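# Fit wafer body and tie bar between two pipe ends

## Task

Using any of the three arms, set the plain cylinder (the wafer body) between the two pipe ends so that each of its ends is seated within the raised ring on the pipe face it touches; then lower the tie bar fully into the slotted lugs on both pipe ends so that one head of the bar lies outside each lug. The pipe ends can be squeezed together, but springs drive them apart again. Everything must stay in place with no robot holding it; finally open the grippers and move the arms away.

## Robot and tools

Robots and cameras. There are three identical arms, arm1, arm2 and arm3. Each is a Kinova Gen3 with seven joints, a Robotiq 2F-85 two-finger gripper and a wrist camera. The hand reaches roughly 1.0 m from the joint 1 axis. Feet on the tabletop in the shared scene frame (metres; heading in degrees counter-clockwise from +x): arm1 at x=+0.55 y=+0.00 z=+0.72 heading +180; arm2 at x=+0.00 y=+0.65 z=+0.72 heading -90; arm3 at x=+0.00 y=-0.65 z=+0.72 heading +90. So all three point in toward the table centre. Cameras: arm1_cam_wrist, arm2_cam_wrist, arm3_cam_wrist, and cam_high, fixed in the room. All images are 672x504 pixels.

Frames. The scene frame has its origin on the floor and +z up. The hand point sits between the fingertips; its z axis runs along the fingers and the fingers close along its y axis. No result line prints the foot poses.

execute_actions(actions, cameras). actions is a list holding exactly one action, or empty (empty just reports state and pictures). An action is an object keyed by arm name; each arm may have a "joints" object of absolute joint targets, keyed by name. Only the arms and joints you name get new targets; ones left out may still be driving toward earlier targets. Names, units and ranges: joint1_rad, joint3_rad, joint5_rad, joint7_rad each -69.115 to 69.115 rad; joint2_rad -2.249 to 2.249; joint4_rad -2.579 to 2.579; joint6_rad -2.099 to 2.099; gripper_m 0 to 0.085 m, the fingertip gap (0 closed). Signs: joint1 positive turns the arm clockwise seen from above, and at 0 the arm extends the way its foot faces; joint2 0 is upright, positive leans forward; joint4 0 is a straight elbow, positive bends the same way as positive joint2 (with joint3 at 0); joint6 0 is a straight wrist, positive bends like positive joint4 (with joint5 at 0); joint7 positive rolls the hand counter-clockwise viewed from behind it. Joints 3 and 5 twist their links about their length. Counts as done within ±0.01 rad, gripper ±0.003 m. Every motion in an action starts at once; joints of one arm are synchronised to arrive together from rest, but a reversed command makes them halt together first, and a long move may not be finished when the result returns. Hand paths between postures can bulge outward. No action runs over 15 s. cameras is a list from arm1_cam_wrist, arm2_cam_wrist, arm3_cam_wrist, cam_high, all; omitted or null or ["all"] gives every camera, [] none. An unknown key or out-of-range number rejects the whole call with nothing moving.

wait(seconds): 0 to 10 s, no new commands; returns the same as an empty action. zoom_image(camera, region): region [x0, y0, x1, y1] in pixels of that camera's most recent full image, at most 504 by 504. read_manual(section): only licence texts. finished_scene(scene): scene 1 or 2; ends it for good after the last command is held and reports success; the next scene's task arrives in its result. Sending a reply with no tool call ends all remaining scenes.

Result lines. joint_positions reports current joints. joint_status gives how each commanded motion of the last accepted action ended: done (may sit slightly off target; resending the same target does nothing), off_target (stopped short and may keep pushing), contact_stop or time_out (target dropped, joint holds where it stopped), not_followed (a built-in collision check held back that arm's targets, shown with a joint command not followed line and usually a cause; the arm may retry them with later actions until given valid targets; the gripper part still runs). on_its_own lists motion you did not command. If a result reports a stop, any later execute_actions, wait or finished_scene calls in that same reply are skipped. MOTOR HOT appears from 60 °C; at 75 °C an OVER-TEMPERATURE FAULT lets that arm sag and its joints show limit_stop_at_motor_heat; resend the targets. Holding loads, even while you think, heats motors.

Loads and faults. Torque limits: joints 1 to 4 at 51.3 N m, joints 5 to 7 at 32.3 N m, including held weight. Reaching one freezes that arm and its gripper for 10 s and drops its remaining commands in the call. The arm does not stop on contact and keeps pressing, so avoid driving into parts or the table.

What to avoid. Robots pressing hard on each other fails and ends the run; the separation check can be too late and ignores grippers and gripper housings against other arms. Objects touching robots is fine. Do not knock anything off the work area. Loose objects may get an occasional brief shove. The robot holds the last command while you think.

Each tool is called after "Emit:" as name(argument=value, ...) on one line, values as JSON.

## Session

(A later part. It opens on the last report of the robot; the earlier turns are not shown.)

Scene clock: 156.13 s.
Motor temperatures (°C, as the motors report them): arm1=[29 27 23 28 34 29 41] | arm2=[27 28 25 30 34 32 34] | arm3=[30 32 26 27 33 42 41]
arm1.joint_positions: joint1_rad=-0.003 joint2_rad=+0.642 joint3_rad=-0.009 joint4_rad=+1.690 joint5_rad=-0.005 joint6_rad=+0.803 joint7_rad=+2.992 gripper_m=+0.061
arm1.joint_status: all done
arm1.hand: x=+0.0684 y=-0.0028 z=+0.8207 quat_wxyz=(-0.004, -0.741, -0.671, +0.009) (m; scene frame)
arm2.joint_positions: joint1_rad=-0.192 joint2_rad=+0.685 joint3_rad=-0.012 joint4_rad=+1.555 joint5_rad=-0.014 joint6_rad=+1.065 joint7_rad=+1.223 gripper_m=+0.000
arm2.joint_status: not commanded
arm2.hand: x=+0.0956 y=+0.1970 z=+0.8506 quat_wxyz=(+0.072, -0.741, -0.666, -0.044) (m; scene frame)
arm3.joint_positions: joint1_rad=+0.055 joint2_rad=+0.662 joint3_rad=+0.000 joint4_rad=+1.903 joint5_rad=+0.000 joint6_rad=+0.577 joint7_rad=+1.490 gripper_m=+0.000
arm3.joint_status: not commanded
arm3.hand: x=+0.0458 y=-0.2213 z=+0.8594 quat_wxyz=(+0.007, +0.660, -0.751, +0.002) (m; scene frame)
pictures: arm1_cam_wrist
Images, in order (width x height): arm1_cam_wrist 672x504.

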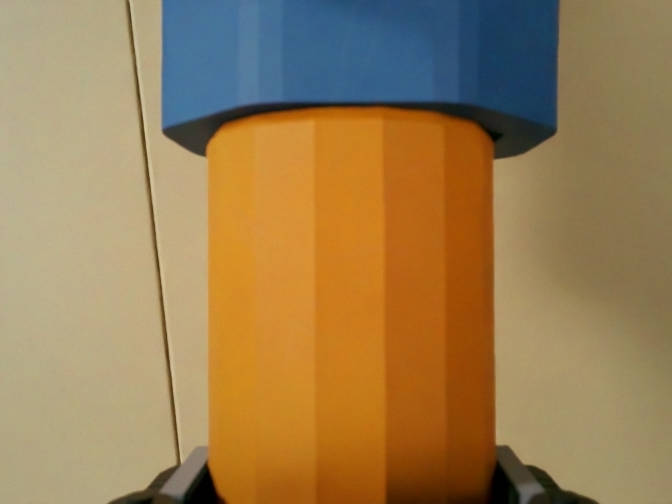

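Emit:
execute_actions(actions=[{"arm1":{"joints":{"joint1_rad":-0.03,"joint2_rad":0.6417,"joint3_rad":0,"joint4_rad":1.691,"joint5_rad":0,"joint6_rad":0.8089,"joint7_rad":2.958}}}], cameras=["arm1_cam_wrist"])

Emit:
execute_actions(actions=[{"arm1":{"joints":{"joint1_rad":0.005,"joint7_rad":2.993}}}], cameras=["arm1_cam_wrist"])

Scene clock: 156.90 s.
Motor temperatures (°C, as the motors report them): arm1=[29 27 23 28 34 29 41] | arm2=[27 28 25 30 34 32 34] | arm3=[30 32 26 27 33 42 41]
arm1.joint_positions: joint1_rad=-0.030 joint2_rad=+0.643 joint3_rad=+0.000 joint4_rad=+1.692 joint5_rad=+0.000 joint6_rad=+0.809 joint7_rad=+2.958 gripper_m=+0.061
arm1.joint_status: all done
arm1.hand: x=+0.0711 y=-0.0100 z=+0.8200 quat_wxyz=(-0.003, -0.745, -0.667, +0.002) (m; scene frame)
arm2.joint_positions: joint1_rad=-0.191 joint2_rad=+0.687 joint3_rad=-0.011 joint4_rad=+1.551 joint5_rad=-0.012 joint6_rad=+1.059 joint7_rad=+1.223 gripper_m=+0.000
arm2.joint_status: not commanded
arm2.hand: x=+0.0952 y=+0.1931 z=+0.8505 quat_wxyz=(+0.069, -0.742, -0.666, -0.042) (m; scene frame)
arm3.joint_positions: joint1_rad=+0.055 joint2_rad=+0.662 joint3_rad=+0.000 joint4_rad=+1.903 joint5_rad=+0.000 joint6_rad=+0.577 joint7_rad=+1.490 gripper_m=+0.000
arm3.joint_status: not commanded
arm3.hand: x=+0.0458 y=-0.2213 z=+0.8594 quat_wxyz=(+0.007, +0.660, -0.751, +0.002) (m; scene frame)
pictures: arm1_cam_wrist
Images, in order (width x height): arm1_cam_wrist 672x504.

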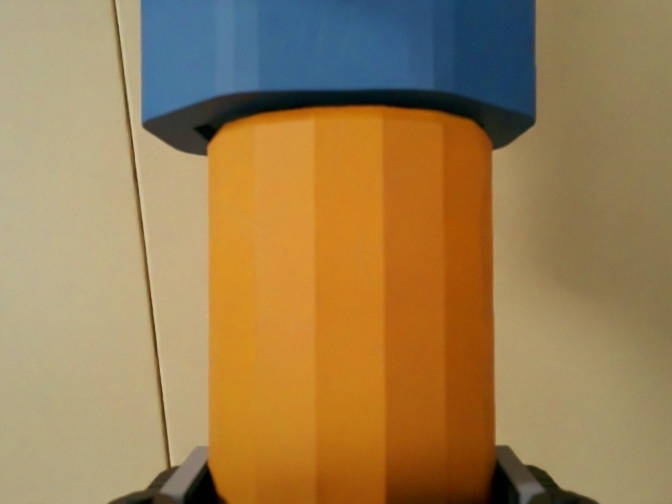

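Scene clock: 157.57 s.
Motor temperatures (°C, as the motors report them): arm1=[29 27 23 28 34 29 41] | arm2=[27 28 25 30 34 32 34] | arm3=[30 32 26 27 33 42 41]
arm1.joint_positions: joint1_rad=-0.004 joint2_rad=+0.642 joint3_rad=-0.010 joint4_rad=+1.692 joint5_rad=-0.007 joint6_rad=+0.810 joint7_rad=+2.992 gripper_m=+0.061
arm1.joint_status: all done
arm1.hand: x=+0.0715 y=-0.0039 z=+0.8203 quat_wxyz=(-0.007, -0.741, -0.671, +0.006) (m; scene frame)
arm2.joint_positions: joint1_rad=-0.191 joint2_rad=+0.686 joint3_rad=-0.012 joint4_rad=+1.555 joint5_rad=-0.013 joint6_rad=+1.064 joint7_rad=+1.223 gripper_m=+0.000
arm2.joint_status: not commanded
arm2.hand: x=+0.0951 y=+0.1965 z=+0.8506 quat_wxyz=(+0.072, -0.741, -0.666, -0.044) (m; scene frame)
arm3.joint_positions: joint1_rad=+0.055 joint2_rad=+0.662 joint3_rad=+0.000 joint4_rad=+1.903 joint5_rad=+0.000 joint6_rad=+0.577 joint7_rad=+1.490 gripper_m=+0.000
arm3.joint_status: not commanded
arm3.hand: x=+0.0458 y=-0.2213 z=+0.8594 quat_wxyz=(+0.007, +0.660, -0.751, +0.002) (m; scene frame)
pictures: arm1_cam_wrist
Images, in order (width x height): arm1_cam_wrist 672x504.

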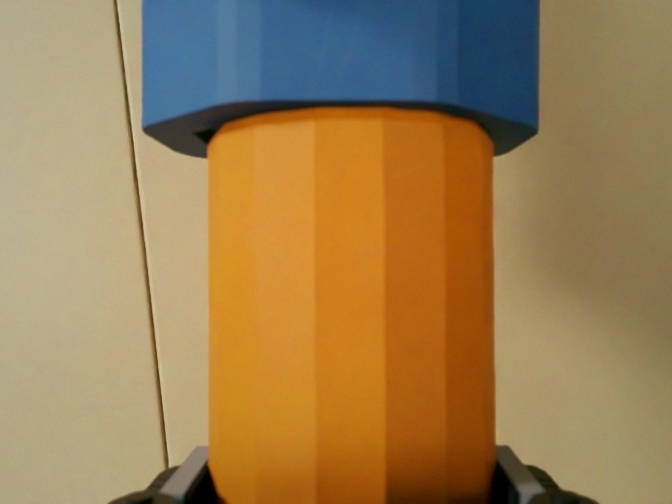

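Emit:
execute_actions(actions=[{"arm1":{"joints":{"joint1_rad":-0.03,"joint2_rad":0.6443,"joint3_rad":0,"joint4_rad":1.6855,"joint5_rad":0,"joint6_rad":0.8118,"joint7_rad":2.958}}}], cameras=[])

Emit:
execute_actions(actions=[{"arm1":{"joints":{"joint1_rad":0.005,"joint7_rad":2.993}}}], cameras=["arm1_cam_wrist"])

Scene clock: 158.30 s.
Motor temperatures (°C, as the motors report them): arm1=[29 27 23 28 34 29 41] | arm2=[27 28 25 30 34 32 34] | arm3=[30 32 26 27 33 42 41]
arm1.joint_positions: joint1_rad=-0.030 joint2_rad=+0.646 joint3_rad=+0.000 joint4_rad=+1.686 joint5_rad=+0.000 joint6_rad=+0.812 joint7_rad=+2.958 gripper_m=+0.061
arm1.joint_status: all done
arm1.hand: x=+0.0696 y=-0.0101 z=+0.8200 quat_wxyz=(-0.003, -0.745, -0.667, +0.002) (m; scene frame)
arm2.joint_positions: joint1_rad=-0.191 joint2_rad=+0.687 joint3_rad=-0.011 joint4_rad=+1.551 joint5_rad=-0.012 joint6_rad=+1.059 joint7_rad=+1.223 gripper_m=+0.000
arm2.joint_status: not commanded
arm2.hand: x=+0.0952 y=+0.1931 z=+0.8505 quat_wxyz=(+0.069, -0.742, -0.666, -0.042) (m; scene frame)
arm3.joint_positions: joint1_rad=+0.055 joint2_rad=+0.662 joint3_rad=+0.000 joint4_rad=+1.903 joint5_rad=+0.000 joint6_rad=+0.577 joint7_rad=+1.490 gripper_m=+0.000
arm3.joint_status: not commanded
arm3.hand: x=+0.0458 y=-0.2213 z=+0.8594 quat_wxyz=(+0.007, +0.660, -0.751, +0.002) (m; scene frame)
pictures: none
No camera images: the call's "cameras" was empty. Leave "cameras" out to get every camera's image.

Scene clock: 158.97 s.
Motor temperatures (°C, as the motors report them): arm1=[29 27 23 28 34 29 41] | arm2=[27 28 25 30 34 32 34] | arm3=[30 32 26 27 33 42 41]
arm1.joint_positions: joint1_rad=-0.004 joint2_rad=+0.645 joint3_rad=-0.010 joint4_rad=+1.687 joint5_rad=-0.007 joint6_rad=+0.813 joint7_rad=+2.992 gripper_m=+0.061
arm1.joint_status: all done
arm1.hand: x=+0.0700 y=-0.0038 z=+0.8203 quat_wxyz=(-0.007, -0.741, -0.671, +0.006) (m; scene frame)
arm2.joint_positions: joint1_rad=-0.191 joint2_rad=+0.686 joint3_rad=-0.012 joint4_rad=+1.555 joint5_rad=-0.013 joint6_rad=+1.064 joint7_rad=+1.223 gripper_m=+0.000
arm2.joint_status: not commanded
arm2.hand: x=+0.0951 y=+0.1964 z=+0.8506 quat_wxyz=(+0.072, -0.742, -0.666, -0.044) (m; scene frame)
arm3.joint_positions: joint1_rad=+0.055 joint2_rad=+0.662 joint3_rad=+0.000 joint4_rad=+1.903 joint5_rad=+0.000 joint6_rad=+0.577 joint7_rad=+1.490 gripper_m=+0.000
arm3.joint_status: not commanded
arm3.hand: x=+0.0458 y=-0.2213 z=+0.8594 quat_wxyz=(+0.007, +0.660, -0.751, +0.002) (m; scene frame)
pictures: arm1_cam_wrist
Images, in order (width x height): arm1_cam_wrist 672x504.

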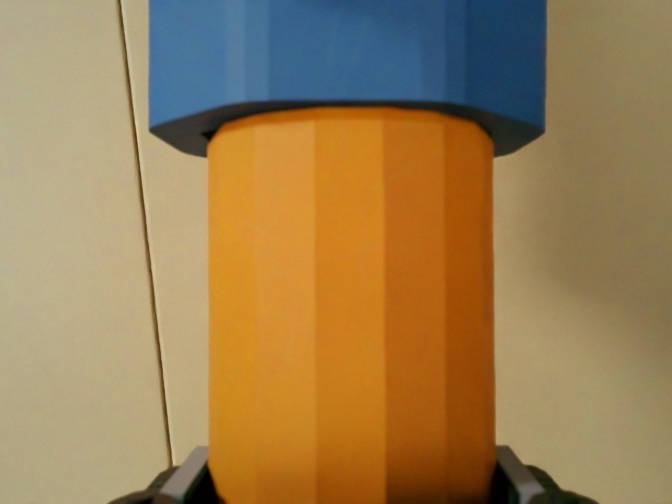

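Emit:
execute_actions(actions=[{"arm1":{"joints":{"joint1_rad":0.005,"joint2_rad":0.6492,"joint3_rad":0,"joint4_rad":1.6882,"joint5_rad":0,"joint6_rad":0.8042,"joint7_rad":2.993}}}], cameras=[])

Emit:
execute_actions(actions=[{"arm1":{"joints":{"joint1_rad":0.005,"joint2_rad":0.6541,"joint3_rad":0,"joint4_rad":1.6909,"joint5_rad":0,"joint6_rad":0.7966,"joint7_rad":2.993}}}], cameras=[])

Emit:
execute_actions(actions=[{"arm1":{"joints":{"joint1_rad":0.005,"joint2_rad":0.659,"joint3_rad":0,"joint4_rad":1.6936,"joint5_rad":0,"joint6_rad":0.789,"joint7_rad":2.993}}}], cameras=[])

Emit:
execute_actions(actions=[{"arm1":{"joints":{"joint1_rad":0.005,"joint2_rad":0.6639,"joint3_rad":0,"joint4_rad":1.6963,"joint5_rad":0,"joint6_rad":0.7814,"joint7_rad":2.993}}}], cameras=["arm1_cam_wrist"])

Scene clock: 159.60 s.
Motor temperatures (°C, as the motors report them): arm1=[29 27 23 28 34 29 41] | arm2=[27 28 25 30 34 32 34] | arm3=[30 32 26 27 33 42 41]
arm1.joint_positions: joint1_rad=-0.004 joint2_rad=+0.648 joint3_rad=-0.009 joint4_rad=+1.688 joint5_rad=-0.007 joint6_rad=+0.805 joint7_rad=+2.992 gripper_m=+0.061
arm1.joint_status: all done
arm1.hand: x=+0.0691 y=-0.0036 z=+0.8183 quat_wxyz=(-0.006, -0.741, -0.671, +0.007) (m; scene frame)
arm2.joint_positions: joint1_rad=-0.191 joint2_rad=+0.686 joint3_rad=-0.012 joint4_rad=+1.555 joint5_rad=-0.013 joint6_rad=+1.064 joint7_rad=+1.223 gripper_m=+0.000
arm2.joint_status: not commanded
arm2.hand: x=+0.0951 y=+0.1964 z=+0.8506 quat_wxyz=(+0.072, -0.741, -0.666, -0.044) (m; scene frame)
arm3.joint_positions: joint1_rad=+0.055 joint2_rad=+0.662 joint3_rad=+0.000 joint4_rad=+1.903 joint5_rad=+0.000 joint6_rad=+0.577 joint7_rad=+1.490 gripper_m=+0.000
arm3.joint_status: not commanded
arm3.hand: x=+0.0458 y=-0.2213 z=+0.8594 quat_wxyz=(+0.007, +0.660, -0.751, +0.002) (m; scene frame)
pictures: none
No camera images: the call's "cameras" was empty. Leave "cameras" out to get every camera's image.

Scene clock: 160.03 s.
Motor temperatures (°C, as the motors report them): arm1=[29 27 23 28 34 29 41] | arm2=[27 28 25 30 34 32 34] | arm3=[30 32 26 27 33 42 41]
arm1.joint_positions: joint1_rad=-0.004 joint2_rad=+0.653 joint3_rad=-0.009 joint4_rad=+1.690 joint5_rad=-0.006 joint6_rad=+0.797 joint7_rad=+2.992 gripper_m=+0.061
arm1.joint_status: all done
arm1.hand: x=+0.0684 y=-0.0035 z=+0.8158 quat_wxyz=(-0.005, -0.741, -0.671, +0.007) (m; scene frame)
arm2.joint_positions: joint1_rad=-0.191 joint2_rad=+0.686 joint3_rad=-0.012 joint4_rad=+1.555 joint5_rad=-0.013 joint6_rad=+1.064 joint7_rad=+1.223 gripper_m=+0.000
arm2.joint_status: not commanded
arm2.hand: x=+0.0951 y=+0.1964 z=+0.8506 quat_wxyz=(+0.072, -0.741, -0.666, -0.044) (m; scene frame)
arm3.joint_positions: joint1_rad=+0.055 joint2_rad=+0.662 joint3_rad=+0.000 joint4_rad=+1.903 joint5_rad=+0.000 joint6_rad=+0.577 joint7_rad=+1.490 gripper_m=+0.000
arm3.joint_status: not commanded
arm3.hand: x=+0.0458 y=-0.2213 z=+0.8594 quat_wxyz=(+0.007, +0.660, -0.751, +0.002) (m; scene frame)
pictures: none
No camera images: the call's "cameras" was empty. Leave "cameras" out to get every camera's image.

Scene clock: 160.47 s.
Motor temperatures (°C, as the motors report them): arm1=[29 27 23 28 34 29 41] | arm2=[27 28 25 30 34 32 34] | arm3=[30 32 26 27 33 42 41]
arm1.joint_positions: joint1_rad=-0.003 joint2_rad=+0.657 joint3_rad=-0.009 joint4_rad=+1.693 joint5_rad=-0.005 joint6_rad=+0.789 joint7_rad=+2.993 gripper_m=+0.061
arm1.joint_status: all done
arm1.hand: x=+0.0680 y=-0.0030 z=+0.8131 quat_wxyz=(-0.005, -0.741, -0.672, +0.007) (m; scene frame)
arm2.joint_positions: joint1_rad=-0.191 joint2_rad=+0.686 joint3_rad=-0.012 joint4_rad=+1.555 joint5_rad=-0.013 joint6_rad=+1.064 joint7_rad=+1.223 gripper_m=+0.000
arm2.joint_status: not commanded
arm2.hand: x=+0.0951 y=+0.1964 z=+0.8506 quat_wxyz=(+0.072, -0.741, -0.666, -0.044) (m; scene frame)
arm3.joint_positions: joint1_rad=+0.055 joint2_rad=+0.662 joint3_rad=+0.000 joint4_rad=+1.903 joint5_rad=+0.000 joint6_rad=+0.577 joint7_rad=+1.490 gripper_m=+0.000
arm3.joint_status: not commanded
arm3.hand: x=+0.0458 y=-0.2213 z=+0.8594 quat_wxyz=(+0.007, +0.660, -0.751, +0.002) (m; scene frame)
pictures: none
No camera images: the call's "cameras" was empty. Leave "cameras" out to get every camera's image.

Scene clock: 160.90 s.
Motor temperatures (°C, as the motors report them): arm1=[29 27 23 28 34 29 41] | arm2=[27 28 25 30 34 32 34] | arm3=[30 32 26 27 33 42 41]
arm1.joint_positions: joint1_rad=-0.001 joint2_rad=+0.663 joint3_rad=-0.006 joint4_rad=+1.696 joint5_rad=-0.004 joint6_rad=+0.781 joint7_rad=+2.992 gripper_m=+0.061
arm1.joint_status: all done
arm1.hand: x=+0.0684 y=-0.0001 z=+0.8097 quat_wxyz=(-0.004, -0.742, -0.670, +0.006) (m; scene frame)
arm2.joint_positions: joint1_rad=-0.191 joint2_rad=+0.686 joint3_rad=-0.012 joint4_rad=+1.553 joint5_rad=-0.013 joint6_rad=+1.062 joint7_rad=+1.223 gripper_m=+0.000
arm2.joint_status: not commanded
arm2.hand: x=+0.0954 y=+0.1953 z=+0.8505 quat_wxyz=(+0.071, -0.742, -0.666, -0.043) (m; scene frame)
arm3.joint_positions: joint1_rad=+0.055 joint2_rad=+0.662 joint3_rad=+0.000 joint4_rad=+1.903 joint5_rad=+0.000 joint6_rad=+0.577 joint7_rad=+1.490 gripper_m=+0.000
arm3.joint_status: not commanded
arm3.hand: x=+0.0458 y=-0.2213 z=+0.8594 quat_wxyz=(+0.007, +0.660, -0.751, +0.002) (m; scene frame)
pictures: arm1_cam_wrist
Images, in order (width x height): arm1_cam_wrist 672x504.

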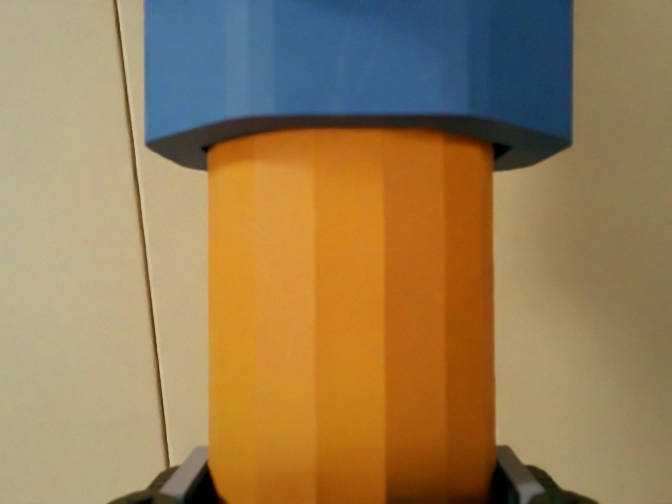

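Emit:
execute_actions(actions=[{"arm1":{"joints":{"joint1_rad":0.012,"joint2_rad":0.667,"joint3_rad":0,"joint4_rad":1.698,"joint5_rad":0,"joint6_rad":0.7765,"joint7_rad":3.0}}}], cameras=[])

Emit:
execute_actions(actions=[{"arm3":{"joints":{"joint1_rad":0.062,"joint2_rad":0.7693,"joint4_rad":1.6396,"joint6_rad":0.7327}}}], cameras=["arm1_cam_wrist","cam_high"])

Scene clock: 161.43 s.
Motor temperatures (°C, as the motors report them): arm1=[29 27 23 28 34 29 41] | arm2=[27 28 25 30 34 32 34] | arm3=[30 32 26 27 33 42 41]
arm1.joint_positions: joint1_rad=+0.004 joint2_rad=+0.663 joint3_rad=-0.009 joint4_rad=+1.697 joint5_rad=-0.006 joint6_rad=+0.778 joint7_rad=+2.998 gripper_m=+0.061
arm1.joint_status: all done
arm1.hand: x=+0.0685 y=+0.0003 z=+0.8093 quat_wxyz=(-0.005, -0.742, -0.671, +0.008) (m; scene frame)
arm2.joint_positions: joint1_rad=-0.191 joint2_rad=+0.686 joint3_rad=-0.012 joint4_rad=+1.554 joint5_rad=-0.013 joint6_rad=+1.062 joint7_rad=+1.223 gripper_m=+0.000
arm2.joint_status: not commanded
arm2.hand: x=+0.0954 y=+0.1954 z=+0.8505 quat_wxyz=(+0.071, -0.742, -0.666, -0.043) (m; scene frame)
arm3.joint_positions: joint1_rad=+0.055 joint2_rad=+0.662 joint3_rad=+0.000 joint4_rad=+1.903 joint5_rad=+0.000 joint6_rad=+0.577 joint7_rad=+1.490 gripper_m=+0.000
arm3.joint_status: not commanded
arm3.hand: x=+0.0458 y=-0.2213 z=+0.8594 quat_wxyz=(+0.007, +0.660, -0.751, +0.002) (m; scene frame)
pictures: none
No camera images: the call's "cameras" was empty. Leave "cameras" out to get every camera's image.

Scene clock: 164.47 s.
Motor temperatures (°C, as the motors report them): arm1=[29 27 23 28 34 29 41] | arm2=[27 28 25 30 34 32 34] | arm3=[30 32 26 27 33 42 41]
arm1.joint_positions: joint1_rad=+0.004 joint2_rad=+0.663 joint3_rad=-0.009 joint4_rad=+1.697 joint5_rad=-0.006 joint6_rad=+0.778 joint7_rad=+2.998 gripper_m=+0.061
arm1.joint_status: not commanded
arm1.hand: x=+0.0685 y=+0.0003 z=+0.8093 quat_wxyz=(-0.005, -0.742, -0.671, +0.008) (m; scene frame)
arm2.joint_positions: joint1_rad=-0.191 joint2_rad=+0.686 joint3_rad=-0.012 joint4_rad=+1.554 joint5_rad=-0.013 joint6_rad=+1.062 joint7_rad=+1.223 gripper_m=+0.000
arm2.joint_status: not commanded
arm2.hand: x=+0.0954 y=+0.1954 z=+0.8505 quat_wxyz=(+0.071, -0.742, -0.666, -0.043) (m; scene frame)
arm3.joint_positions: joint1_rad=+0.061 joint2_rad=+0.769 joint3_rad=-0.001 joint4_rad=+1.679 joint5_rad=+0.000 joint6_rad=+0.778 joint7_rad=+1.490 gripper_m=+0.000
arm3.joint_status: joint4_rad time_out (moved -0.224 of -0.263); joint6_rad time_out (moved +0.200 of +0.156); the others done
arm3.hand: x=+0.0501 y=-0.1842 z=+0.8520 quat_wxyz=(+0.036, +0.657, -0.752, +0.031) (m; scene frame)
pictures: arm1_cam_wrist, cam_high
Images, in order (width x height): arm1_cam_wrist 672x504, cam_high 672x504.

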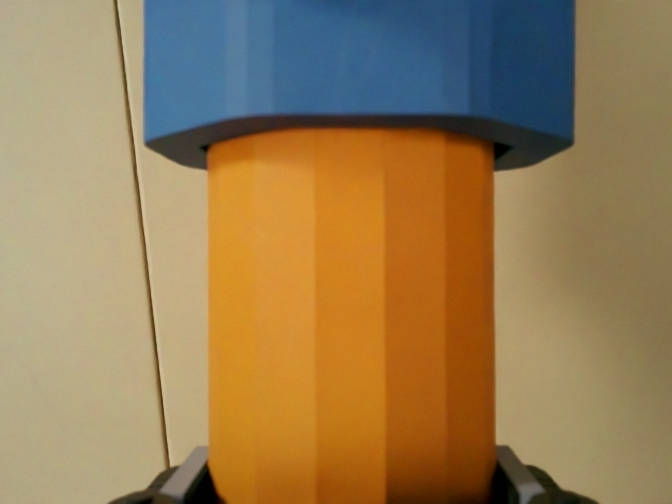

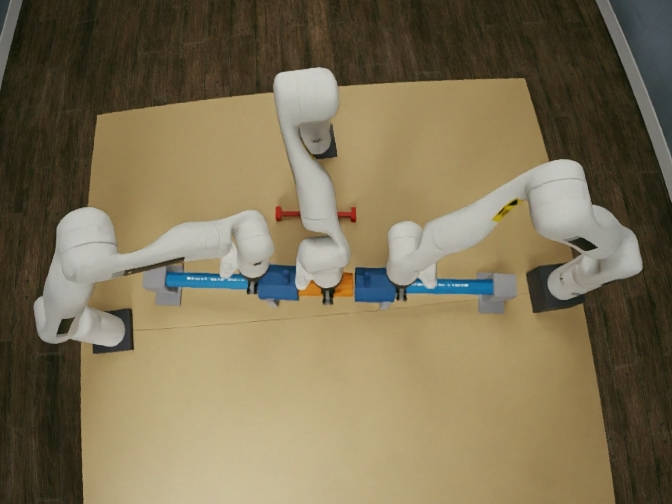

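Emit:
execute_actions(actions=[{"arm1":{"joints":{"joint1_rad":-0.036,"joint2_rad":0.6639,"joint3_rad":0,"joint4_rad":1.6963,"joint5_rad":0,"joint6_rad":0.7814,"joint7_rad":2.952}},"arm2":{"joints":{"joint1_rad":-0.185,"joint2_rad":0.65,"joint3_rad":0,"joint4_rad":1.56,"joint5_rad":0,"joint6_rad":0.93,"joint7_rad":1.22}},"arm3":{"joints":{"joint1_rad":0.062,"joint2_rad":0.7693,"joint4_rad":1.6396,"joint6_rad":0.7327}}}], cameras=["arm1_cam_wrist","cam_high"])

Scene clock: 166.63 s.
Motor temperatures (°C, as the motors report them): arm1=[29 27 23 28 34 29 41] | arm2=[27 28 25 30 34 32 34] | arm3=[30 32 26 27 33 42 41]
arm1.joint_positions: joint1_rad=-0.036 joint2_rad=+0.664 joint3_rad=+0.000 joint4_rad=+1.696 joint5_rad=+0.000 joint6_rad=+0.781 joint7_rad=+2.952 gripper_m=+0.061
arm1.joint_status: all done
arm1.hand: x=+0.0688 y=-0.0131 z=+0.8091 quat_wxyz=(-0.002, -0.745, -0.667, +0.004) (m; scene frame)
arm2.joint_positions: joint1_rad=-0.194 joint2_rad=+0.660 joint3_rad=-0.009 joint4_rad=+1.604 joint5_rad=-0.008 joint6_rad=+0.976 joint7_rad=+1.220 gripper_m=+0.000
arm2.joint_status: joint2_rad time_out (moved -0.025 of -0.036); joint4_rad time_out (moved +0.050 of +0.006); joint6_rad time_out (moved -0.086 of -0.132); the others done
arm2.hand: x=+0.0951 y=+0.1895 z=+0.8486 quat_wxyz=(+0.046, -0.743, -0.667, -0.026) (m; scene frame)
arm3.joint_positions: joint1_rad=+0.061 joint2_rad=+0.772 joint3_rad=+0.000 joint4_rad=+1.681 joint5_rad=+0.000 joint6_rad=+0.779 joint7_rad=+1.490 gripper_m=+0.000
arm3.joint_status: joint4_rad time_out (moved +0.002 of -0.039); joint6_rad time_out (moved +0.001 of -0.045); the others done
arm3.hand: x=+0.0501 y=-0.1868 z=+0.8503 quat_wxyz=(+0.038, +0.657, -0.752, +0.034) (m; scene frame)
pictures: arm1_cam_wrist, cam_high
Images, in order (width x height): arm1_cam_wrist 672x504, cam_high 672x504.

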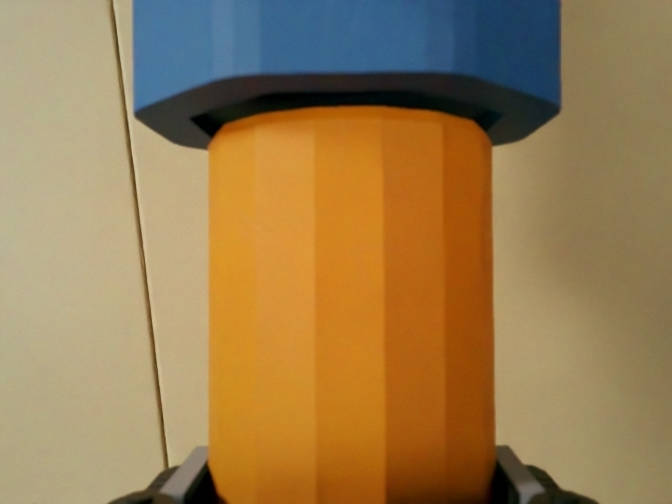

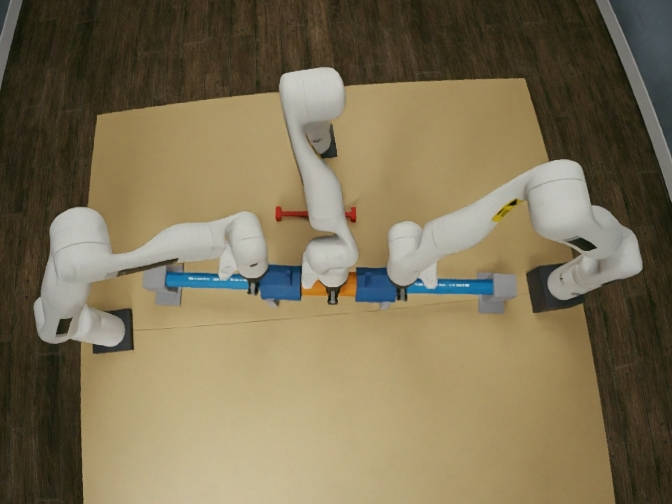

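Emit:
execute_actions(actions=[{"arm2":{"joints":{"joint1_rad":-0.25,"joint2_rad":0.4798,"joint3_rad":0,"joint4_rad":1.9054,"joint5_rad":0,"joint6_rad":0.7564,"joint7_rad":1.16,"gripper_m":0.062}}}], cameras=[])

Emit:
execute_actions(actions=[{"arm2":{"joints":{"joint2_rad":0.5722,"joint4_rad":1.9514,"joint6_rad":0.618}}}], cameras=[])

Emit:
execute_actions(actions=[{"arm2":{"joints":{"joint1_rad":-0.185,"joint2_rad":0.706,"joint4_rad":1.6518,"joint6_rad":0.7838,"joint7_rad":1.22}}}], cameras=["arm1_cam_wrist","arm2_cam_wrist"])

Scene clock: 168.33 s.
Motor temperatures (°C, as the motors report them): arm1=[29 28 23 28 34 29 41] | arm2=[27 28 25 30 34 32 34] | arm3=[30 32 26 27 33 42 41]
arm1.joint_positions: joint1_rad=-0.036 joint2_rad=+0.664 joint3_rad=+0.000 joint4_rad=+1.696 joint5_rad=+0.000 joint6_rad=+0.781 joint7_rad=+2.952 gripper_m=+0.061
arm1.joint_status: not commanded
arm1.hand: x=+0.0688 y=-0.0131 z=+0.8091 quat_wxyz=(-0.002, -0.745, -0.667, +0.004) (m; scene frame)
arm2.joint_positions: joint1_rad=-0.250 joint2_rad=+0.480 joint3_rad=+0.000 joint4_rad=+1.905 joint5_rad=+0.000 joint6_rad=+0.756 joint7_rad=+1.160 gripper_m=+0.062
arm2.joint_status: all done
arm2.hand: x=+0.0974 y=+0.2503 z=+0.8606 quat_wxyz=(+0.005, -0.746, -0.666, +0.002) (m; scene frame)
arm3.joint_positions: joint1_rad=+0.061 joint2_rad=+0.772 joint3_rad=+0.000 joint4_rad=+1.681 joint5_rad=+0.000 joint6_rad=+0.779 joint7_rad=+1.490 gripper_m=+0.000
arm3.joint_status: not commanded
arm3.hand: x=+0.0501 y=-0.1868 z=+0.8503 quat_wxyz=(+0.038, +0.657, -0.752, +0.034) (m; scene frame)
pictures: none
No camera images: the call's "cameras" was empty. Leave "cameras" out to get every camera's image.

Scene clock: 169.23 s.
Motor temperatures (°C, as the motors report them): arm1=[29 28 23 28 34 29 41] | arm2=[27 28 25 30 34 32 34] | arm3=[30 32 26 27 33 42 41]
arm1.joint_positions: joint1_rad=-0.036 joint2_rad=+0.664 joint3_rad=+0.000 joint4_rad=+1.696 joint5_rad=+0.000 joint6_rad=+0.781 joint7_rad=+2.952 gripper_m=+0.061
arm1.joint_status: not commanded
arm1.hand: x=+0.0688 y=-0.0131 z=+0.8091 quat_wxyz=(-0.002, -0.745, -0.667, +0.004) (m; scene frame)
arm2.joint_positions: joint1_rad=-0.250 joint2_rad=+0.572 joint3_rad=+0.000 joint4_rad=+1.951 joint5_rad=+0.000 joint6_rad=+0.618 joint7_rad=+1.160 gripper_m=+0.062
arm2.joint_status: all done
arm2.hand: x=+0.0970 y=+0.2504 z=+0.8136 quat_wxyz=(+0.005, -0.746, -0.666, +0.002) (m; scene frame)
arm3.joint_positions: joint1_rad=+0.061 joint2_rad=+0.772 joint3_rad=+0.000 joint4_rad=+1.681 joint5_rad=+0.000 joint6_rad=+0.779 joint7_rad=+1.490 gripper_m=+0.000
arm3.joint_status: not commanded
arm3.hand: x=+0.0501 y=-0.1868 z=+0.8503 quat_wxyz=(+0.038, +0.657, -0.752, +0.034) (m; scene frame)
pictures: none
No camera images: the call's "cameras" was empty. Leave "cameras" out to get every camera's image.

Scene clock: 172.33 s.
Motor temperatures (°C, as the motors report them): arm1=[29 28 23 28 34 29 41] | arm2=[27 28 25 30 34 32 34] | arm3=[30 32 26 27 33 42 41]
arm1.joint_positions: joint1_rad=-0.036 joint2_rad=+0.664 joint3_rad=+0.000 joint4_rad=+1.696 joint5_rad=+0.000 joint6_rad=+0.781 joint7_rad=+2.952 gripper_m=+0.061
arm1.joint_status: not commanded
arm1.hand: x=+0.0686 y=-0.0132 z=+0.8091 quat_wxyz=(-0.002, -0.745, -0.668, +0.004) (m; scene frame)
arm2.joint_positions: joint1_rad=-0.193 joint2_rad=+0.698 joint3_rad=-0.003 joint4_rad=+1.678 joint5_rad=-0.003 joint6_rad=+0.817 joint7_rad=+1.217 gripper_m=+0.062
arm2.joint_status: joint4_rad time_out (moved -0.273 of -0.300); joint6_rad time_out (moved +0.199 of +0.166); the others done
arm2.hand: x=+0.0906 y=+0.1855 z=+0.8118 quat_wxyz=(+0.027, -0.746, -0.665, -0.011) (m; scene frame)
arm3.joint_positions: joint1_rad=+0.062 joint2_rad=+0.772 joint3_rad=+0.000 joint4_rad=+1.681 joint5_rad=+0.000 joint6_rad=+0.779 joint7_rad=+1.490 gripper_m=+0.000
arm3.joint_status: not commanded
arm3.hand: x=+0.0502 y=-0.1868 z=+0.8503 quat_wxyz=(+0.038, +0.657, -0.752, +0.034) (m; scene frame)
pictures: arm1_cam_wrist, arm2_cam_wrist
Images, in order (width x height): arm1_cam_wrist 672x504, arm2_cam_wrist 672x504.

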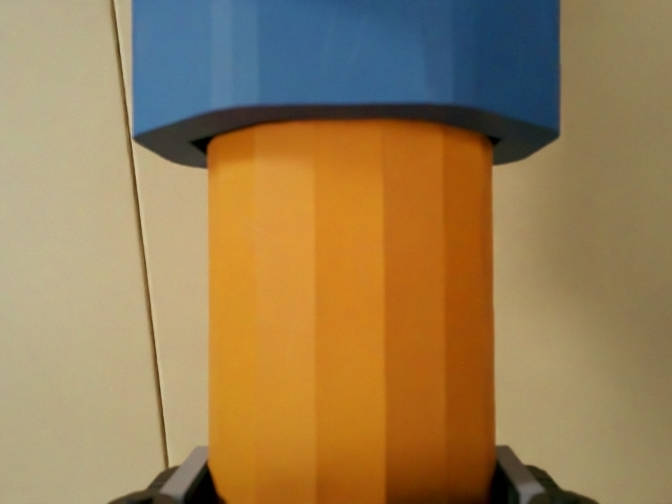

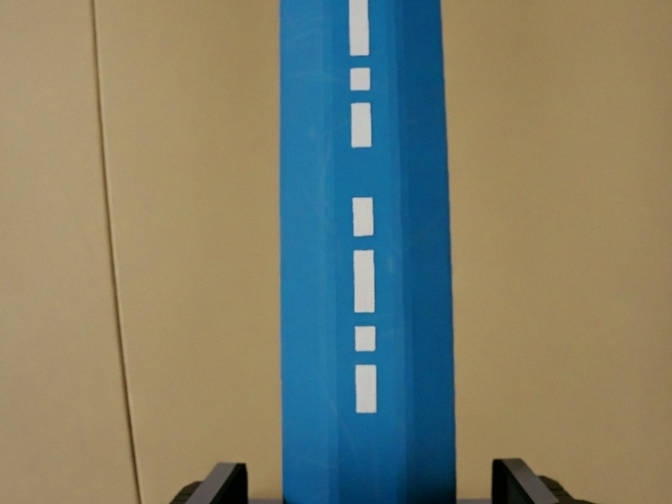

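Emit:
execute_actions(actions=[{"arm1":{"joints":{"gripper_m":0.085}}}], cameras=[])

Emit:
execute_actions(actions=[{"arm1":{"joints":{"joint2_rad":0.4933,"joint4_rad":1.5481,"joint6_rad":1.1002}}}], cameras=["arm1_cam_wrist"])

Emit:
execute_actions(actions=[{"arm1":{"joints":{"joint1_rad":-0.008,"joint2_rad":0.1,"joint4_rad":2.2,"joint6_rad":0.84,"joint7_rad":2.98,"gripper_m":0.04}}}], cameras=[])

Emit:
execute_actions(actions=[{"arm1":{"joints":{"joint2_rad":0.561,"joint4_rad":2.4976,"joint6_rad":0.083}}}], cameras=[])

Emit:
execute_actions(actions=[{"arm1":{"joints":{"gripper_m":0.0}}}], cameras=["arm1_cam_wrist"])

Emit:
execute_actions(actions=[{"arm1":{"joints":{"joint2_rad":0.1,"joint4_rad":2.2,"joint6_rad":0.84}}}], cameras=[])

Emit:
execute_actions(actions=[{"arm1":{"joints":{"joint1_rad":-0.024,"joint2_rad":0.4933,"joint4_rad":1.5481,"joint6_rad":1.1002,"joint7_rad":2.964}}}], cameras=["arm1_cam_wrist","cam_high"])

Emit:
zoom_image(camera="cam_high", region=[250, 245, 410, 315])

Scene clock: 173.53 s.
Motor temperatures (°C, as the motors report them): arm1=[29 28 23 28 34 29 41] | arm2=[27 28 25 30 34 32 34] | arm3=[30 32 26 27 33 42 41]
arm1.joint_positions: joint1_rad=-0.036 joint2_rad=+0.664 joint3_rad=+0.000 joint4_rad=+1.696 joint5_rad=+0.000 joint6_rad=+0.781 joint7_rad=+2.952 gripper_m=+0.085
arm1.joint_status: all done
arm1.hand: x=+0.0691 y=-0.0131 z=+0.8091 quat_wxyz=(-0.002, -0.745, -0.667, +0.003) (m; scene frame)
arm2.joint_positions: joint1_rad=-0.193 joint2_rad=+0.699 joint3_rad=-0.003 joint4_rad=+1.678 joint5_rad=-0.002 joint6_rad=+0.817 joint7_rad=+1.217 gripper_m=+0.062
arm2.joint_status: not commanded
arm2.hand: x=+0.0905 y=+0.1856 z=+0.8117 quat_wxyz=(+0.027, -0.746, -0.665, -0.011) (m; scene frame)
arm3.joint_positions: joint1_rad=+0.062 joint2_rad=+0.772 joint3_rad=+0.000 joint4_rad=+1.681 joint5_rad=+0.000 joint6_rad=+0.779 joint7_rad=+1.490 gripper_m=+0.000
arm3.joint_status: not commanded
arm3.hand: x=+0.0502 y=-0.1867 z=+0.8503 quat_wxyz=(+0.038, +0.657, -0.752, +0.034) (m; scene frame)
pictures: none
No camera images: the call's "cameras" was empty. Leave "cameras" out to get every camera's image.

Scene clock: 174.67 s.
Motor temperatures (°C, as the motors report them): arm1=[29 28 23 28 34 29 41] | arm2=[27 28 25 30 34 32 34] | arm3=[30 32 26 27 33 42 41]
arm1.joint_positions: joint1_rad=-0.036 joint2_rad=+0.493 joint3_rad=+0.000 joint4_rad=+1.548 joint5_rad=+0.000 joint6_rad=+1.100 joint7_rad=+2.952 gripper_m=+0.085
arm1.joint_status: all done
arm1.hand: x=+0.0706 y=-0.0121 z=+0.9289 quat_wxyz=(-0.002, -0.745, -0.667, +0.003) (m; scene frame)
arm2.joint_positions: joint1_rad=-0.193 joint2_rad=+0.699 joint3_rad=-0.003 joint4_rad=+1.678 joint5_rad=-0.003 joint6_rad=+0.817 joint7_rad=+1.217 gripper_m=+0.062
arm2.joint_status: not commanded
arm2.hand: x=+0.0905 y=+0.1856 z=+0.8117 quat_wxyz=(+0.027, -0.746, -0.665, -0.011) (m; scene frame)
arm3.joint_positions: joint1_rad=+0.062 joint2_rad=+0.772 joint3_rad=+0.000 joint4_rad=+1.681 joint5_rad=+0.000 joint6_rad=+0.779 joint7_rad=+1.490 gripper_m=+0.000
arm3.joint_status: not commanded
arm3.hand: x=+0.0502 y=-0.1867 z=+0.8503 quat_wxyz=(+0.038, +0.657, -0.752, +0.034) (m; scene frame)
pictures: arm1_cam_wrist
Images, in order (width x height): arm1_cam_wrist 672x504.

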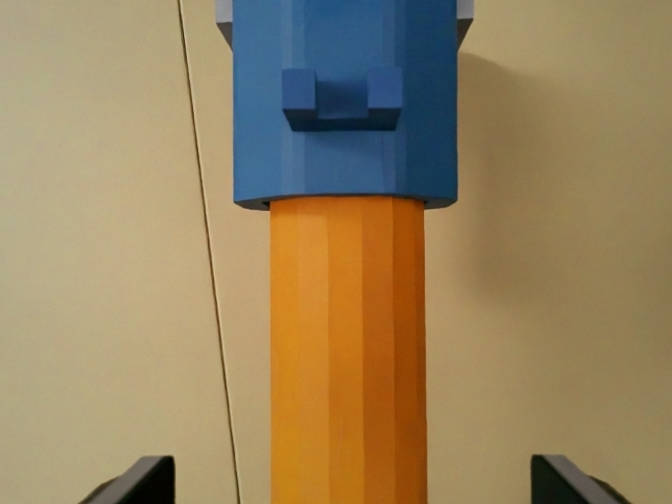

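Scene clock: 176.57 s.
Motor temperatures (°C, as the motors report them): arm1=[29 28 23 28 34 29 41] | arm2=[27 28 25 30 34 32 34] | arm3=[30 32 26 27 33 42 41]
arm1.joint_positions: joint1_rad=-0.008 joint2_rad=+0.100 joint3_rad=+0.000 joint4_rad=+2.200 joint5_rad=+0.000 joint6_rad=+0.840 joint7_rad=+2.980 gripper_m=+0.040
arm1.joint_status: all done
arm1.hand: x=+0.2726 y=+0.0118 z=+0.9094 quat_wxyz=(-0.002, -0.745, -0.667, +0.004) (m; scene frame)
arm2.joint_positions: joint1_rad=-0.193 joint2_rad=+0.699 joint3_rad=-0.003 joint4_rad=+1.678 joint5_rad=-0.003 joint6_rad=+0.817 joint7_rad=+1.217 gripper_m=+0.062
arm2.joint_status: not commanded
arm2.hand: x=+0.0905 y=+0.1856 z=+0.8117 quat_wxyz=(+0.027, -0.746, -0.665, -0.011) (m; scene frame)
arm3.joint_positions: joint1_rad=+0.062 joint2_rad=+0.772 joint3_rad=+0.000 joint4_rad=+1.681 joint5_rad=+0.000 joint6_rad=+0.779 joint7_rad=+1.490 gripper_m=+0.000
arm3.joint_status: not commanded
arm3.hand: x=+0.0502 y=-0.1867 z=+0.8503 quat_wxyz=(+0.038, +0.657, -0.752, +0.034) (m; scene frame)
pictures: none
No camera images: the call's "cameras" was empty. Leave "cameras" out to get every camera's image.

Scene clock: 178.23 s.
Motor temperatures (°C, as the motors report them): arm1=[29 28 23 28 34 29 41] | arm2=[27 28 25 30 34 32 34] | arm3=[30 32 26 27 33 42 41]
arm1.joint_positions: joint1_rad=-0.008 joint2_rad=+0.561 joint3_rad=+0.000 joint4_rad=+2.498 joint5_rad=+0.000 joint6_rad=+0.083 joint7_rad=+2.980 gripper_m=+0.040
arm1.joint_status: all done
arm1.hand: x=+0.2991 y=+0.0119 z=+0.7433 quat_wxyz=(-0.002, -0.745, -0.667, +0.003) (m; scene frame)
arm2.joint_positions: joint1_rad=-0.193 joint2_rad=+0.699 joint3_rad=-0.003 joint4_rad=+1.678 joint5_rad=-0.003 joint6_rad=+0.817 joint7_rad=+1.217 gripper_m=+0.062
arm2.joint_status: not commanded
arm2.hand: x=+0.0905 y=+0.1856 z=+0.8117 quat_wxyz=(+0.027, -0.746, -0.665, -0.011) (m; scene frame)
arm3.joint_positions: joint1_rad=+0.062 joint2_rad=+0.772 joint3_rad=+0.000 joint4_rad=+1.681 joint5_rad=+0.000 joint6_rad=+0.779 joint7_rad=+1.490 gripper_m=+0.000
arm3.joint_status: not commanded
arm3.hand: x=+0.0502 y=-0.1867 z=+0.8503 quat_wxyz=(+0.038, +0.657, -0.752, +0.034) (m; scene frame)
pictures: none
No camera images: the call's "cameras" was empty. Leave "cameras" out to get every camera's image.

Scene clock: 179.03 s.
Motor temperatures (°C, as the motors report them): arm1=[29 28 23 28 34 29 41] | arm2=[27 28 25 30 34 32 34] | arm3=[30 32 26 27 33 42 41]
arm1.joint_positions: joint1_rad=-0.008 joint2_rad=+0.560 joint3_rad=+0.000 joint4_rad=+2.498 joint5_rad=+0.000 joint6_rad=+0.083 joint7_rad=+2.980 gripper_m=+0.009
arm1.joint_status: gripper_m off_target (ended at +0.009, target +0.000)
arm1.hand: x=+0.2990 y=+0.0119 z=+0.7435 quat_wxyz=(-0.002, -0.745, -0.667, +0.004) (m; scene frame)
arm2.joint_positions: joint1_rad=-0.193 joint2_rad=+0.699 joint3_rad=-0.003 joint4_rad=+1.678 joint5_rad=-0.003 joint6_rad=+0.817 joint7_rad=+1.217 gripper_m=+0.062
arm2.joint_status: not commanded
arm2.hand: x=+0.0905 y=+0.1856 z=+0.8117 quat_wxyz=(+0.027, -0.746, -0.665, -0.011) (m; scene frame)
arm3.joint_positions: joint1_rad=+0.062 joint2_rad=+0.772 joint3_rad=+0.000 joint4_rad=+1.681 joint5_rad=+0.000 joint6_rad=+0.779 joint7_rad=+1.490 gripper_m=+0.000
arm3.joint_status: not commanded
arm3.hand: x=+0.0502 y=-0.1867 z=+0.8503 quat_wxyz=(+0.038, +0.657, -0.752, +0.034) (m; scene frame)
pictures: arm1_cam_wrist
Images, in order (width x height): arm1_cam_wrist 672x504.

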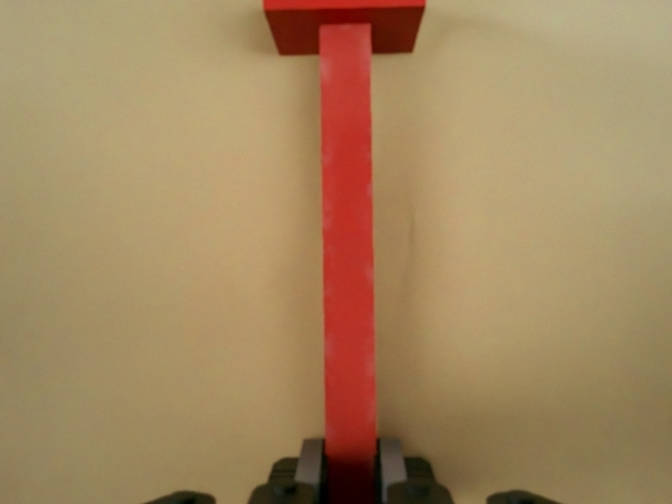

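Scene clock: 180.70 s.
Motor temperatures (°C, as the motors report them): arm1=[29 28 23 28 34 29 41] | arm2=[27 28 25 30 34 32 34] | arm3=[30 32 26 27 33 42 41]
arm1.joint_positions: joint1_rad=-0.008 joint2_rad=+0.101 joint3_rad=+0.000 joint4_rad=+2.200 joint5_rad=+0.000 joint6_rad=+0.840 joint7_rad=+2.980 gripper_m=+0.009
arm1.joint_status: all done
arm1.hand: x=+0.2729 y=+0.0118 z=+0.9091 quat_wxyz=(-0.002, -0.745, -0.667, +0.003) (m; scene frame)
arm2.joint_positions: joint1_rad=-0.193 joint2_rad=+0.699 joint3_rad=-0.003 joint4_rad=+1.678 joint5_rad=-0.003 joint6_rad=+0.817 joint7_rad=+1.217 gripper_m=+0.062
arm2.joint_status: not commanded
arm2.hand: x=+0.0905 y=+0.1856 z=+0.8117 quat_wxyz=(+0.027, -0.746, -0.665, -0.011) (m; scene frame)
arm3.joint_positions: joint1_rad=+0.062 joint2_rad=+0.772 joint3_rad=+0.000 joint4_rad=+1.681 joint5_rad=+0.000 joint6_rad=+0.779 joint7_rad=+1.490 gripper_m=+0.000
arm3.joint_status: not commanded
arm3.hand: x=+0.0502 y=-0.1867 z=+0.8503 quat_wxyz=(+0.038, +0.657, -0.752, +0.034) (m; scene frame)
pictures: none
No camera images: the call's "cameras" was empty. Leave "cameras" out to get every camera's image.

Scene clock: 182.60 s.
Motor temperatures (°C, as the motors report them): arm1=[29 28 23 28 34 29 41] | arm2=[27 29 25 30 34 32 34] | arm3=[30 32 26 27 33 42 41]
arm1.joint_positions: joint1_rad=-0.024 joint2_rad=+0.494 joint3_rad=+0.000 joint4_rad=+1.549 joint5_rad=+0.000 joint6_rad=+1.100 joint7_rad=+2.964 gripper_m=+0.009
arm1.joint_status: all done
arm1.hand: x=+0.0708 y=-0.0063 z=+0.9283 quat_wxyz=(-0.003, -0.745, -0.667, +0.003) (m; scene frame)
arm2.joint_positions: joint1_rad=-0.193 joint2_rad=+0.699 joint3_rad=-0.003 joint4_rad=+1.678 joint5_rad=-0.003 joint6_rad=+0.817 joint7_rad=+1.217 gripper_m=+0.062
arm2.joint_status: not commanded
arm2.hand: x=+0.0905 y=+0.1856 z=+0.8117 quat_wxyz=(+0.027, -0.746, -0.665, -0.011) (m; scene frame)
arm3.joint_positions: joint1_rad=+0.062 joint2_rad=+0.772 joint3_rad=+0.000 joint4_rad=+1.681 joint5_rad=+0.000 joint6_rad=+0.779 joint7_rad=+1.490 gripper_m=+0.000
arm3.joint_status: not commanded
arm3.hand: x=+0.0502 y=-0.1867 z=+0.8503 quat_wxyz=(+0.038, +0.657, -0.752, +0.034) (m; scene frame)
pictures: arm1_cam_wrist, cam_high
Images, in order (width x height): arm1_cam_wrist 672x504, cam_high 672x504.

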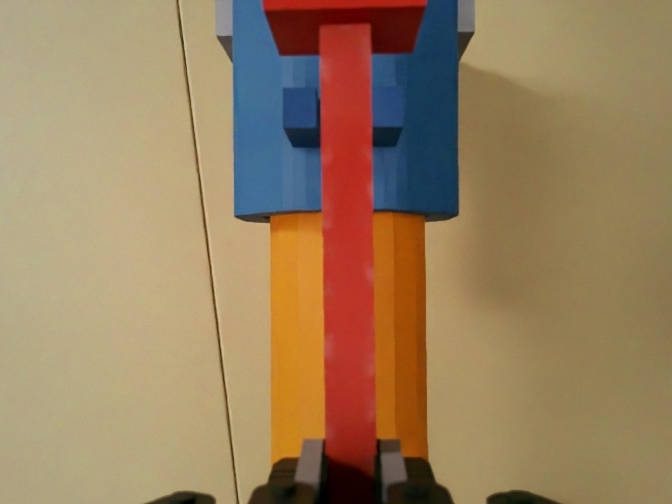

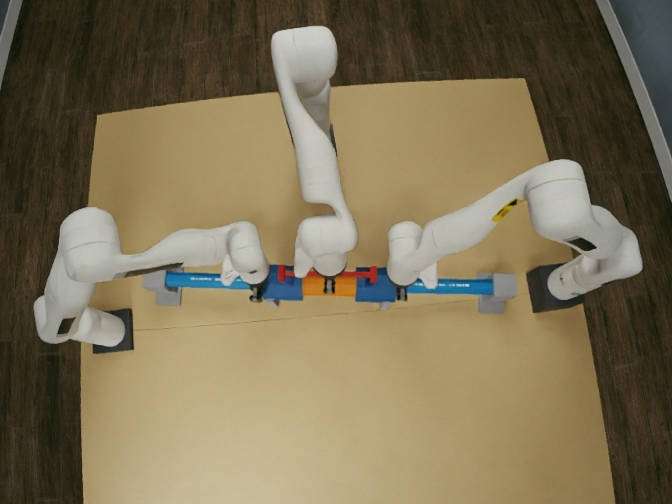

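Region (250, 245, 410, 315) of cam_high's 672x504 image, scaled by 3.150, with more detail than that image has; it fills the top 220 rows of this view, and the rest is white.

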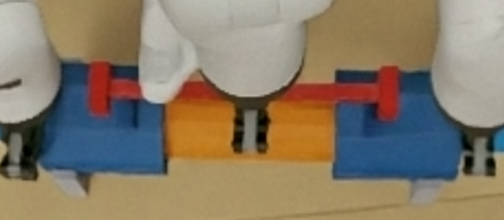

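Emit:
execute_actions(actions=[])

Scene clock: 183.00 s.
Motor temperatures (°C, as the motors report them): arm1=[29 28 23 28 34 29 41] | arm2=[27 29 25 30 34 32 34] | arm3=[30 32 26 27 33 42 41]
arm1.joint_positions: joint1_rad=-0.024 joint2_rad=+0.494 joint3_rad=+0.000 joint4_rad=+1.549 joint5_rad=+0.000 joint6_rad=+1.100 joint7_rad=+2.964 gripper_m=+0.009
arm1.joint_status: all done
arm1.hand: x=+0.0708 y=-0.0063 z=+0.9282 quat_wxyz=(-0.003, -0.745, -0.667, +0.003) (m; scene frame)
arm2.joint_positions: joint1_rad=-0.193 joint2_rad=+0.699 joint3_rad=-0.003 joint4_rad=+1.678 joint5_rad=-0.003 joint6_rad=+0.817 joint7_rad=+1.217 gripper_m=+0.062
arm2.joint_status: not commanded
arm2.hand: x=+0.0905 y=+0.1856 z=+0.8117 quat_wxyz=(+0.027, -0.746, -0.665, -0.011) (m; scene frame)
arm3.joint_positions: joint1_rad=+0.062 joint2_rad=+0.772 joint3_rad=+0.000 joint4_rad=+1.681 joint5_rad=+0.000 joint6_rad=+0.779 joint7_rad=+1.490 gripper_m=+0.000
arm3.joint_status: not commanded
arm3.hand: x=+0.0502 y=-0.1867 z=+0.8503 quat_wxyz=(+0.038, +0.657, -0.752, +0.034) (m; scene frame)
pictures: arm1_cam_wrist, arm2_cam_wrist, arm3_cam_wrist, cam_high
Images, in order (width x height): arm1_cam_wrist 672x504, arm2_cam_wrist 672x504, arm3_cam_wrist 672x504, cam_high 672x504.

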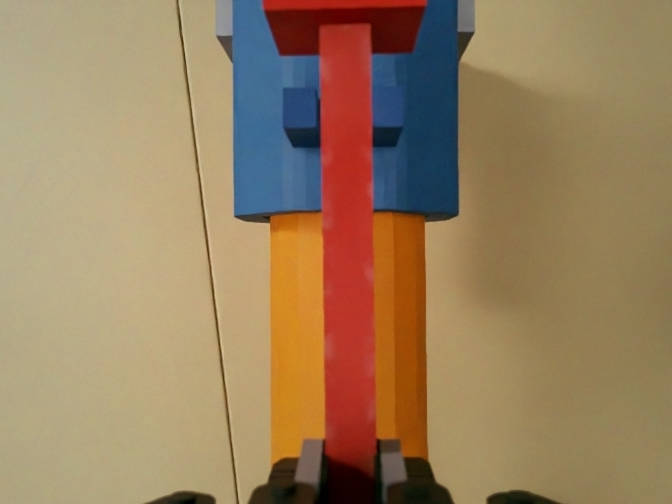

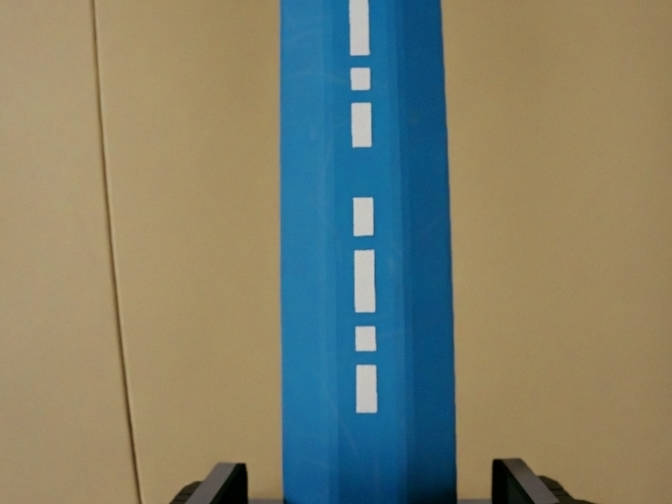

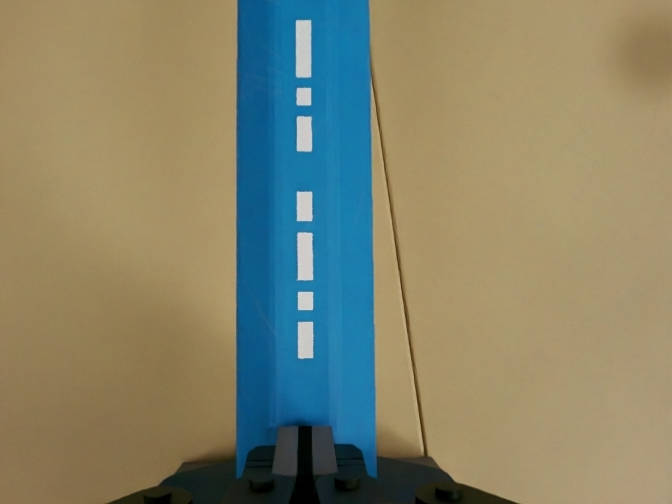

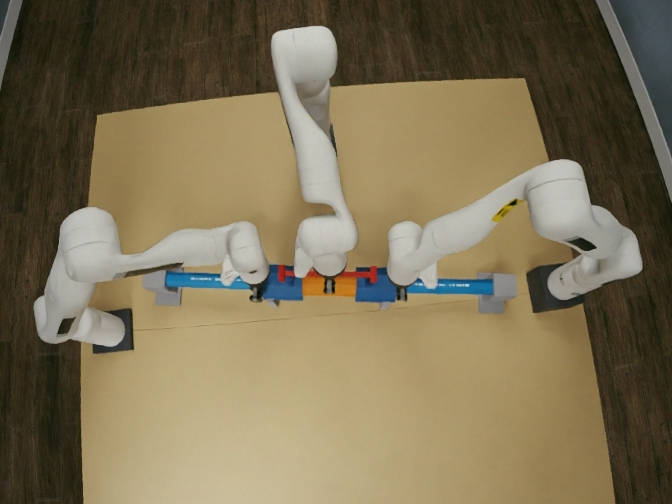

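Emit:
execute_actions(actions=[{"arm1":{"joints":{"joint2_rad":0.548,"joint4_rad":1.618,"joint6_rad":0.9756}}}], cameras=["arm1_cam_wrist","cam_high"])

Emit:
zoom_image(camera="cam_high", region=[250, 245, 410, 315])

Scene clock: 185.33 s.
Motor temperatures (°C, as the motors report them): arm1=[29 28 23 28 34 29 41] | arm2=[27 29 25 30 34 32 34] | arm3=[30 32 26 27 33 42 41]
arm1.joint_positions: joint1_rad=-0.023 joint2_rad=+0.514 joint3_rad=+0.000 joint4_rad=+1.611 joint5_rad=-0.001 joint6_rad=+0.989 joint7_rad=+2.964 gripper_m=+0.009
arm1.joint_status: joint2_rad time_out (moved +0.020 of +0.054); joint6_rad time_out (moved -0.111 of -0.125); the others done
arm1.hand: x=+0.0672 y=-0.0065 z=+0.9018 quat_wxyz=(+0.006, -0.745, -0.667, +0.014) (m; scene frame)
arm2.joint_positions: joint1_rad=-0.192 joint2_rad=+0.699 joint3_rad=-0.002 joint4_rad=+1.678 joint5_rad=-0.002 joint6_rad=+0.817 joint7_rad=+1.217 gripper_m=+0.062
arm2.joint_status: not commanded
arm2.hand: x=+0.0902 y=+0.1856 z=+0.8116 quat_wxyz=(+0.027, -0.746, -0.665, -0.011) (m; scene frame)
arm3.joint_positions: joint1_rad=+0.062 joint2_rad=+0.772 joint3_rad=+0.000 joint4_rad=+1.681 joint5_rad=+0.000 joint6_rad=+0.779 joint7_rad=+1.490 gripper_m=+0.000
arm3.joint_status: not commanded
arm3.hand: x=+0.0502 y=-0.1867 z=+0.8502 quat_wxyz=(+0.038, +0.657, -0.752, +0.034) (m; scene frame)
pictures: arm1_cam_wrist, cam_high
Images, in order (width x height): arm1_cam_wrist 672x504, cam_high 672x504.

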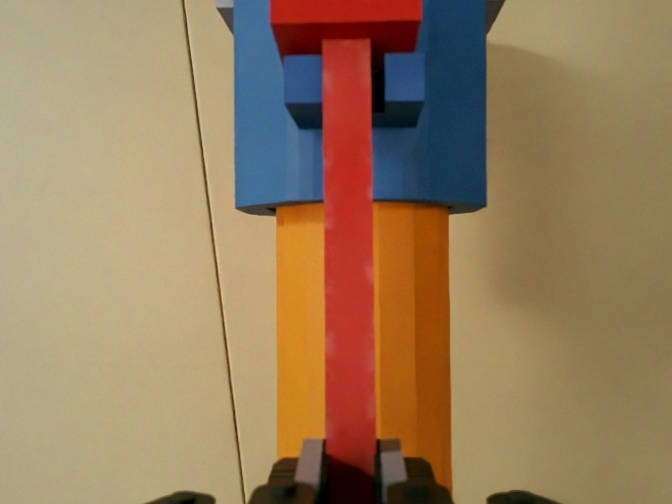

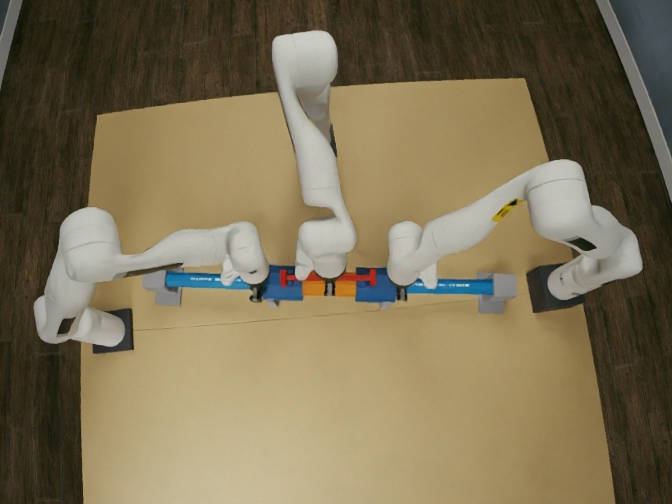

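Region (250, 245, 410, 315) of cam_high's 672x504 image, scaled by 3.150, with more detail than that image has; it fills the top 220 rows of this view, and the rest is white.

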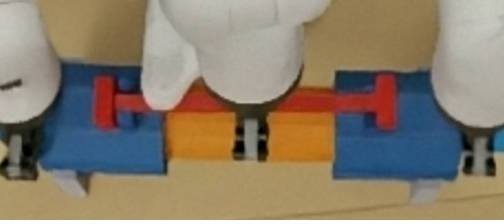

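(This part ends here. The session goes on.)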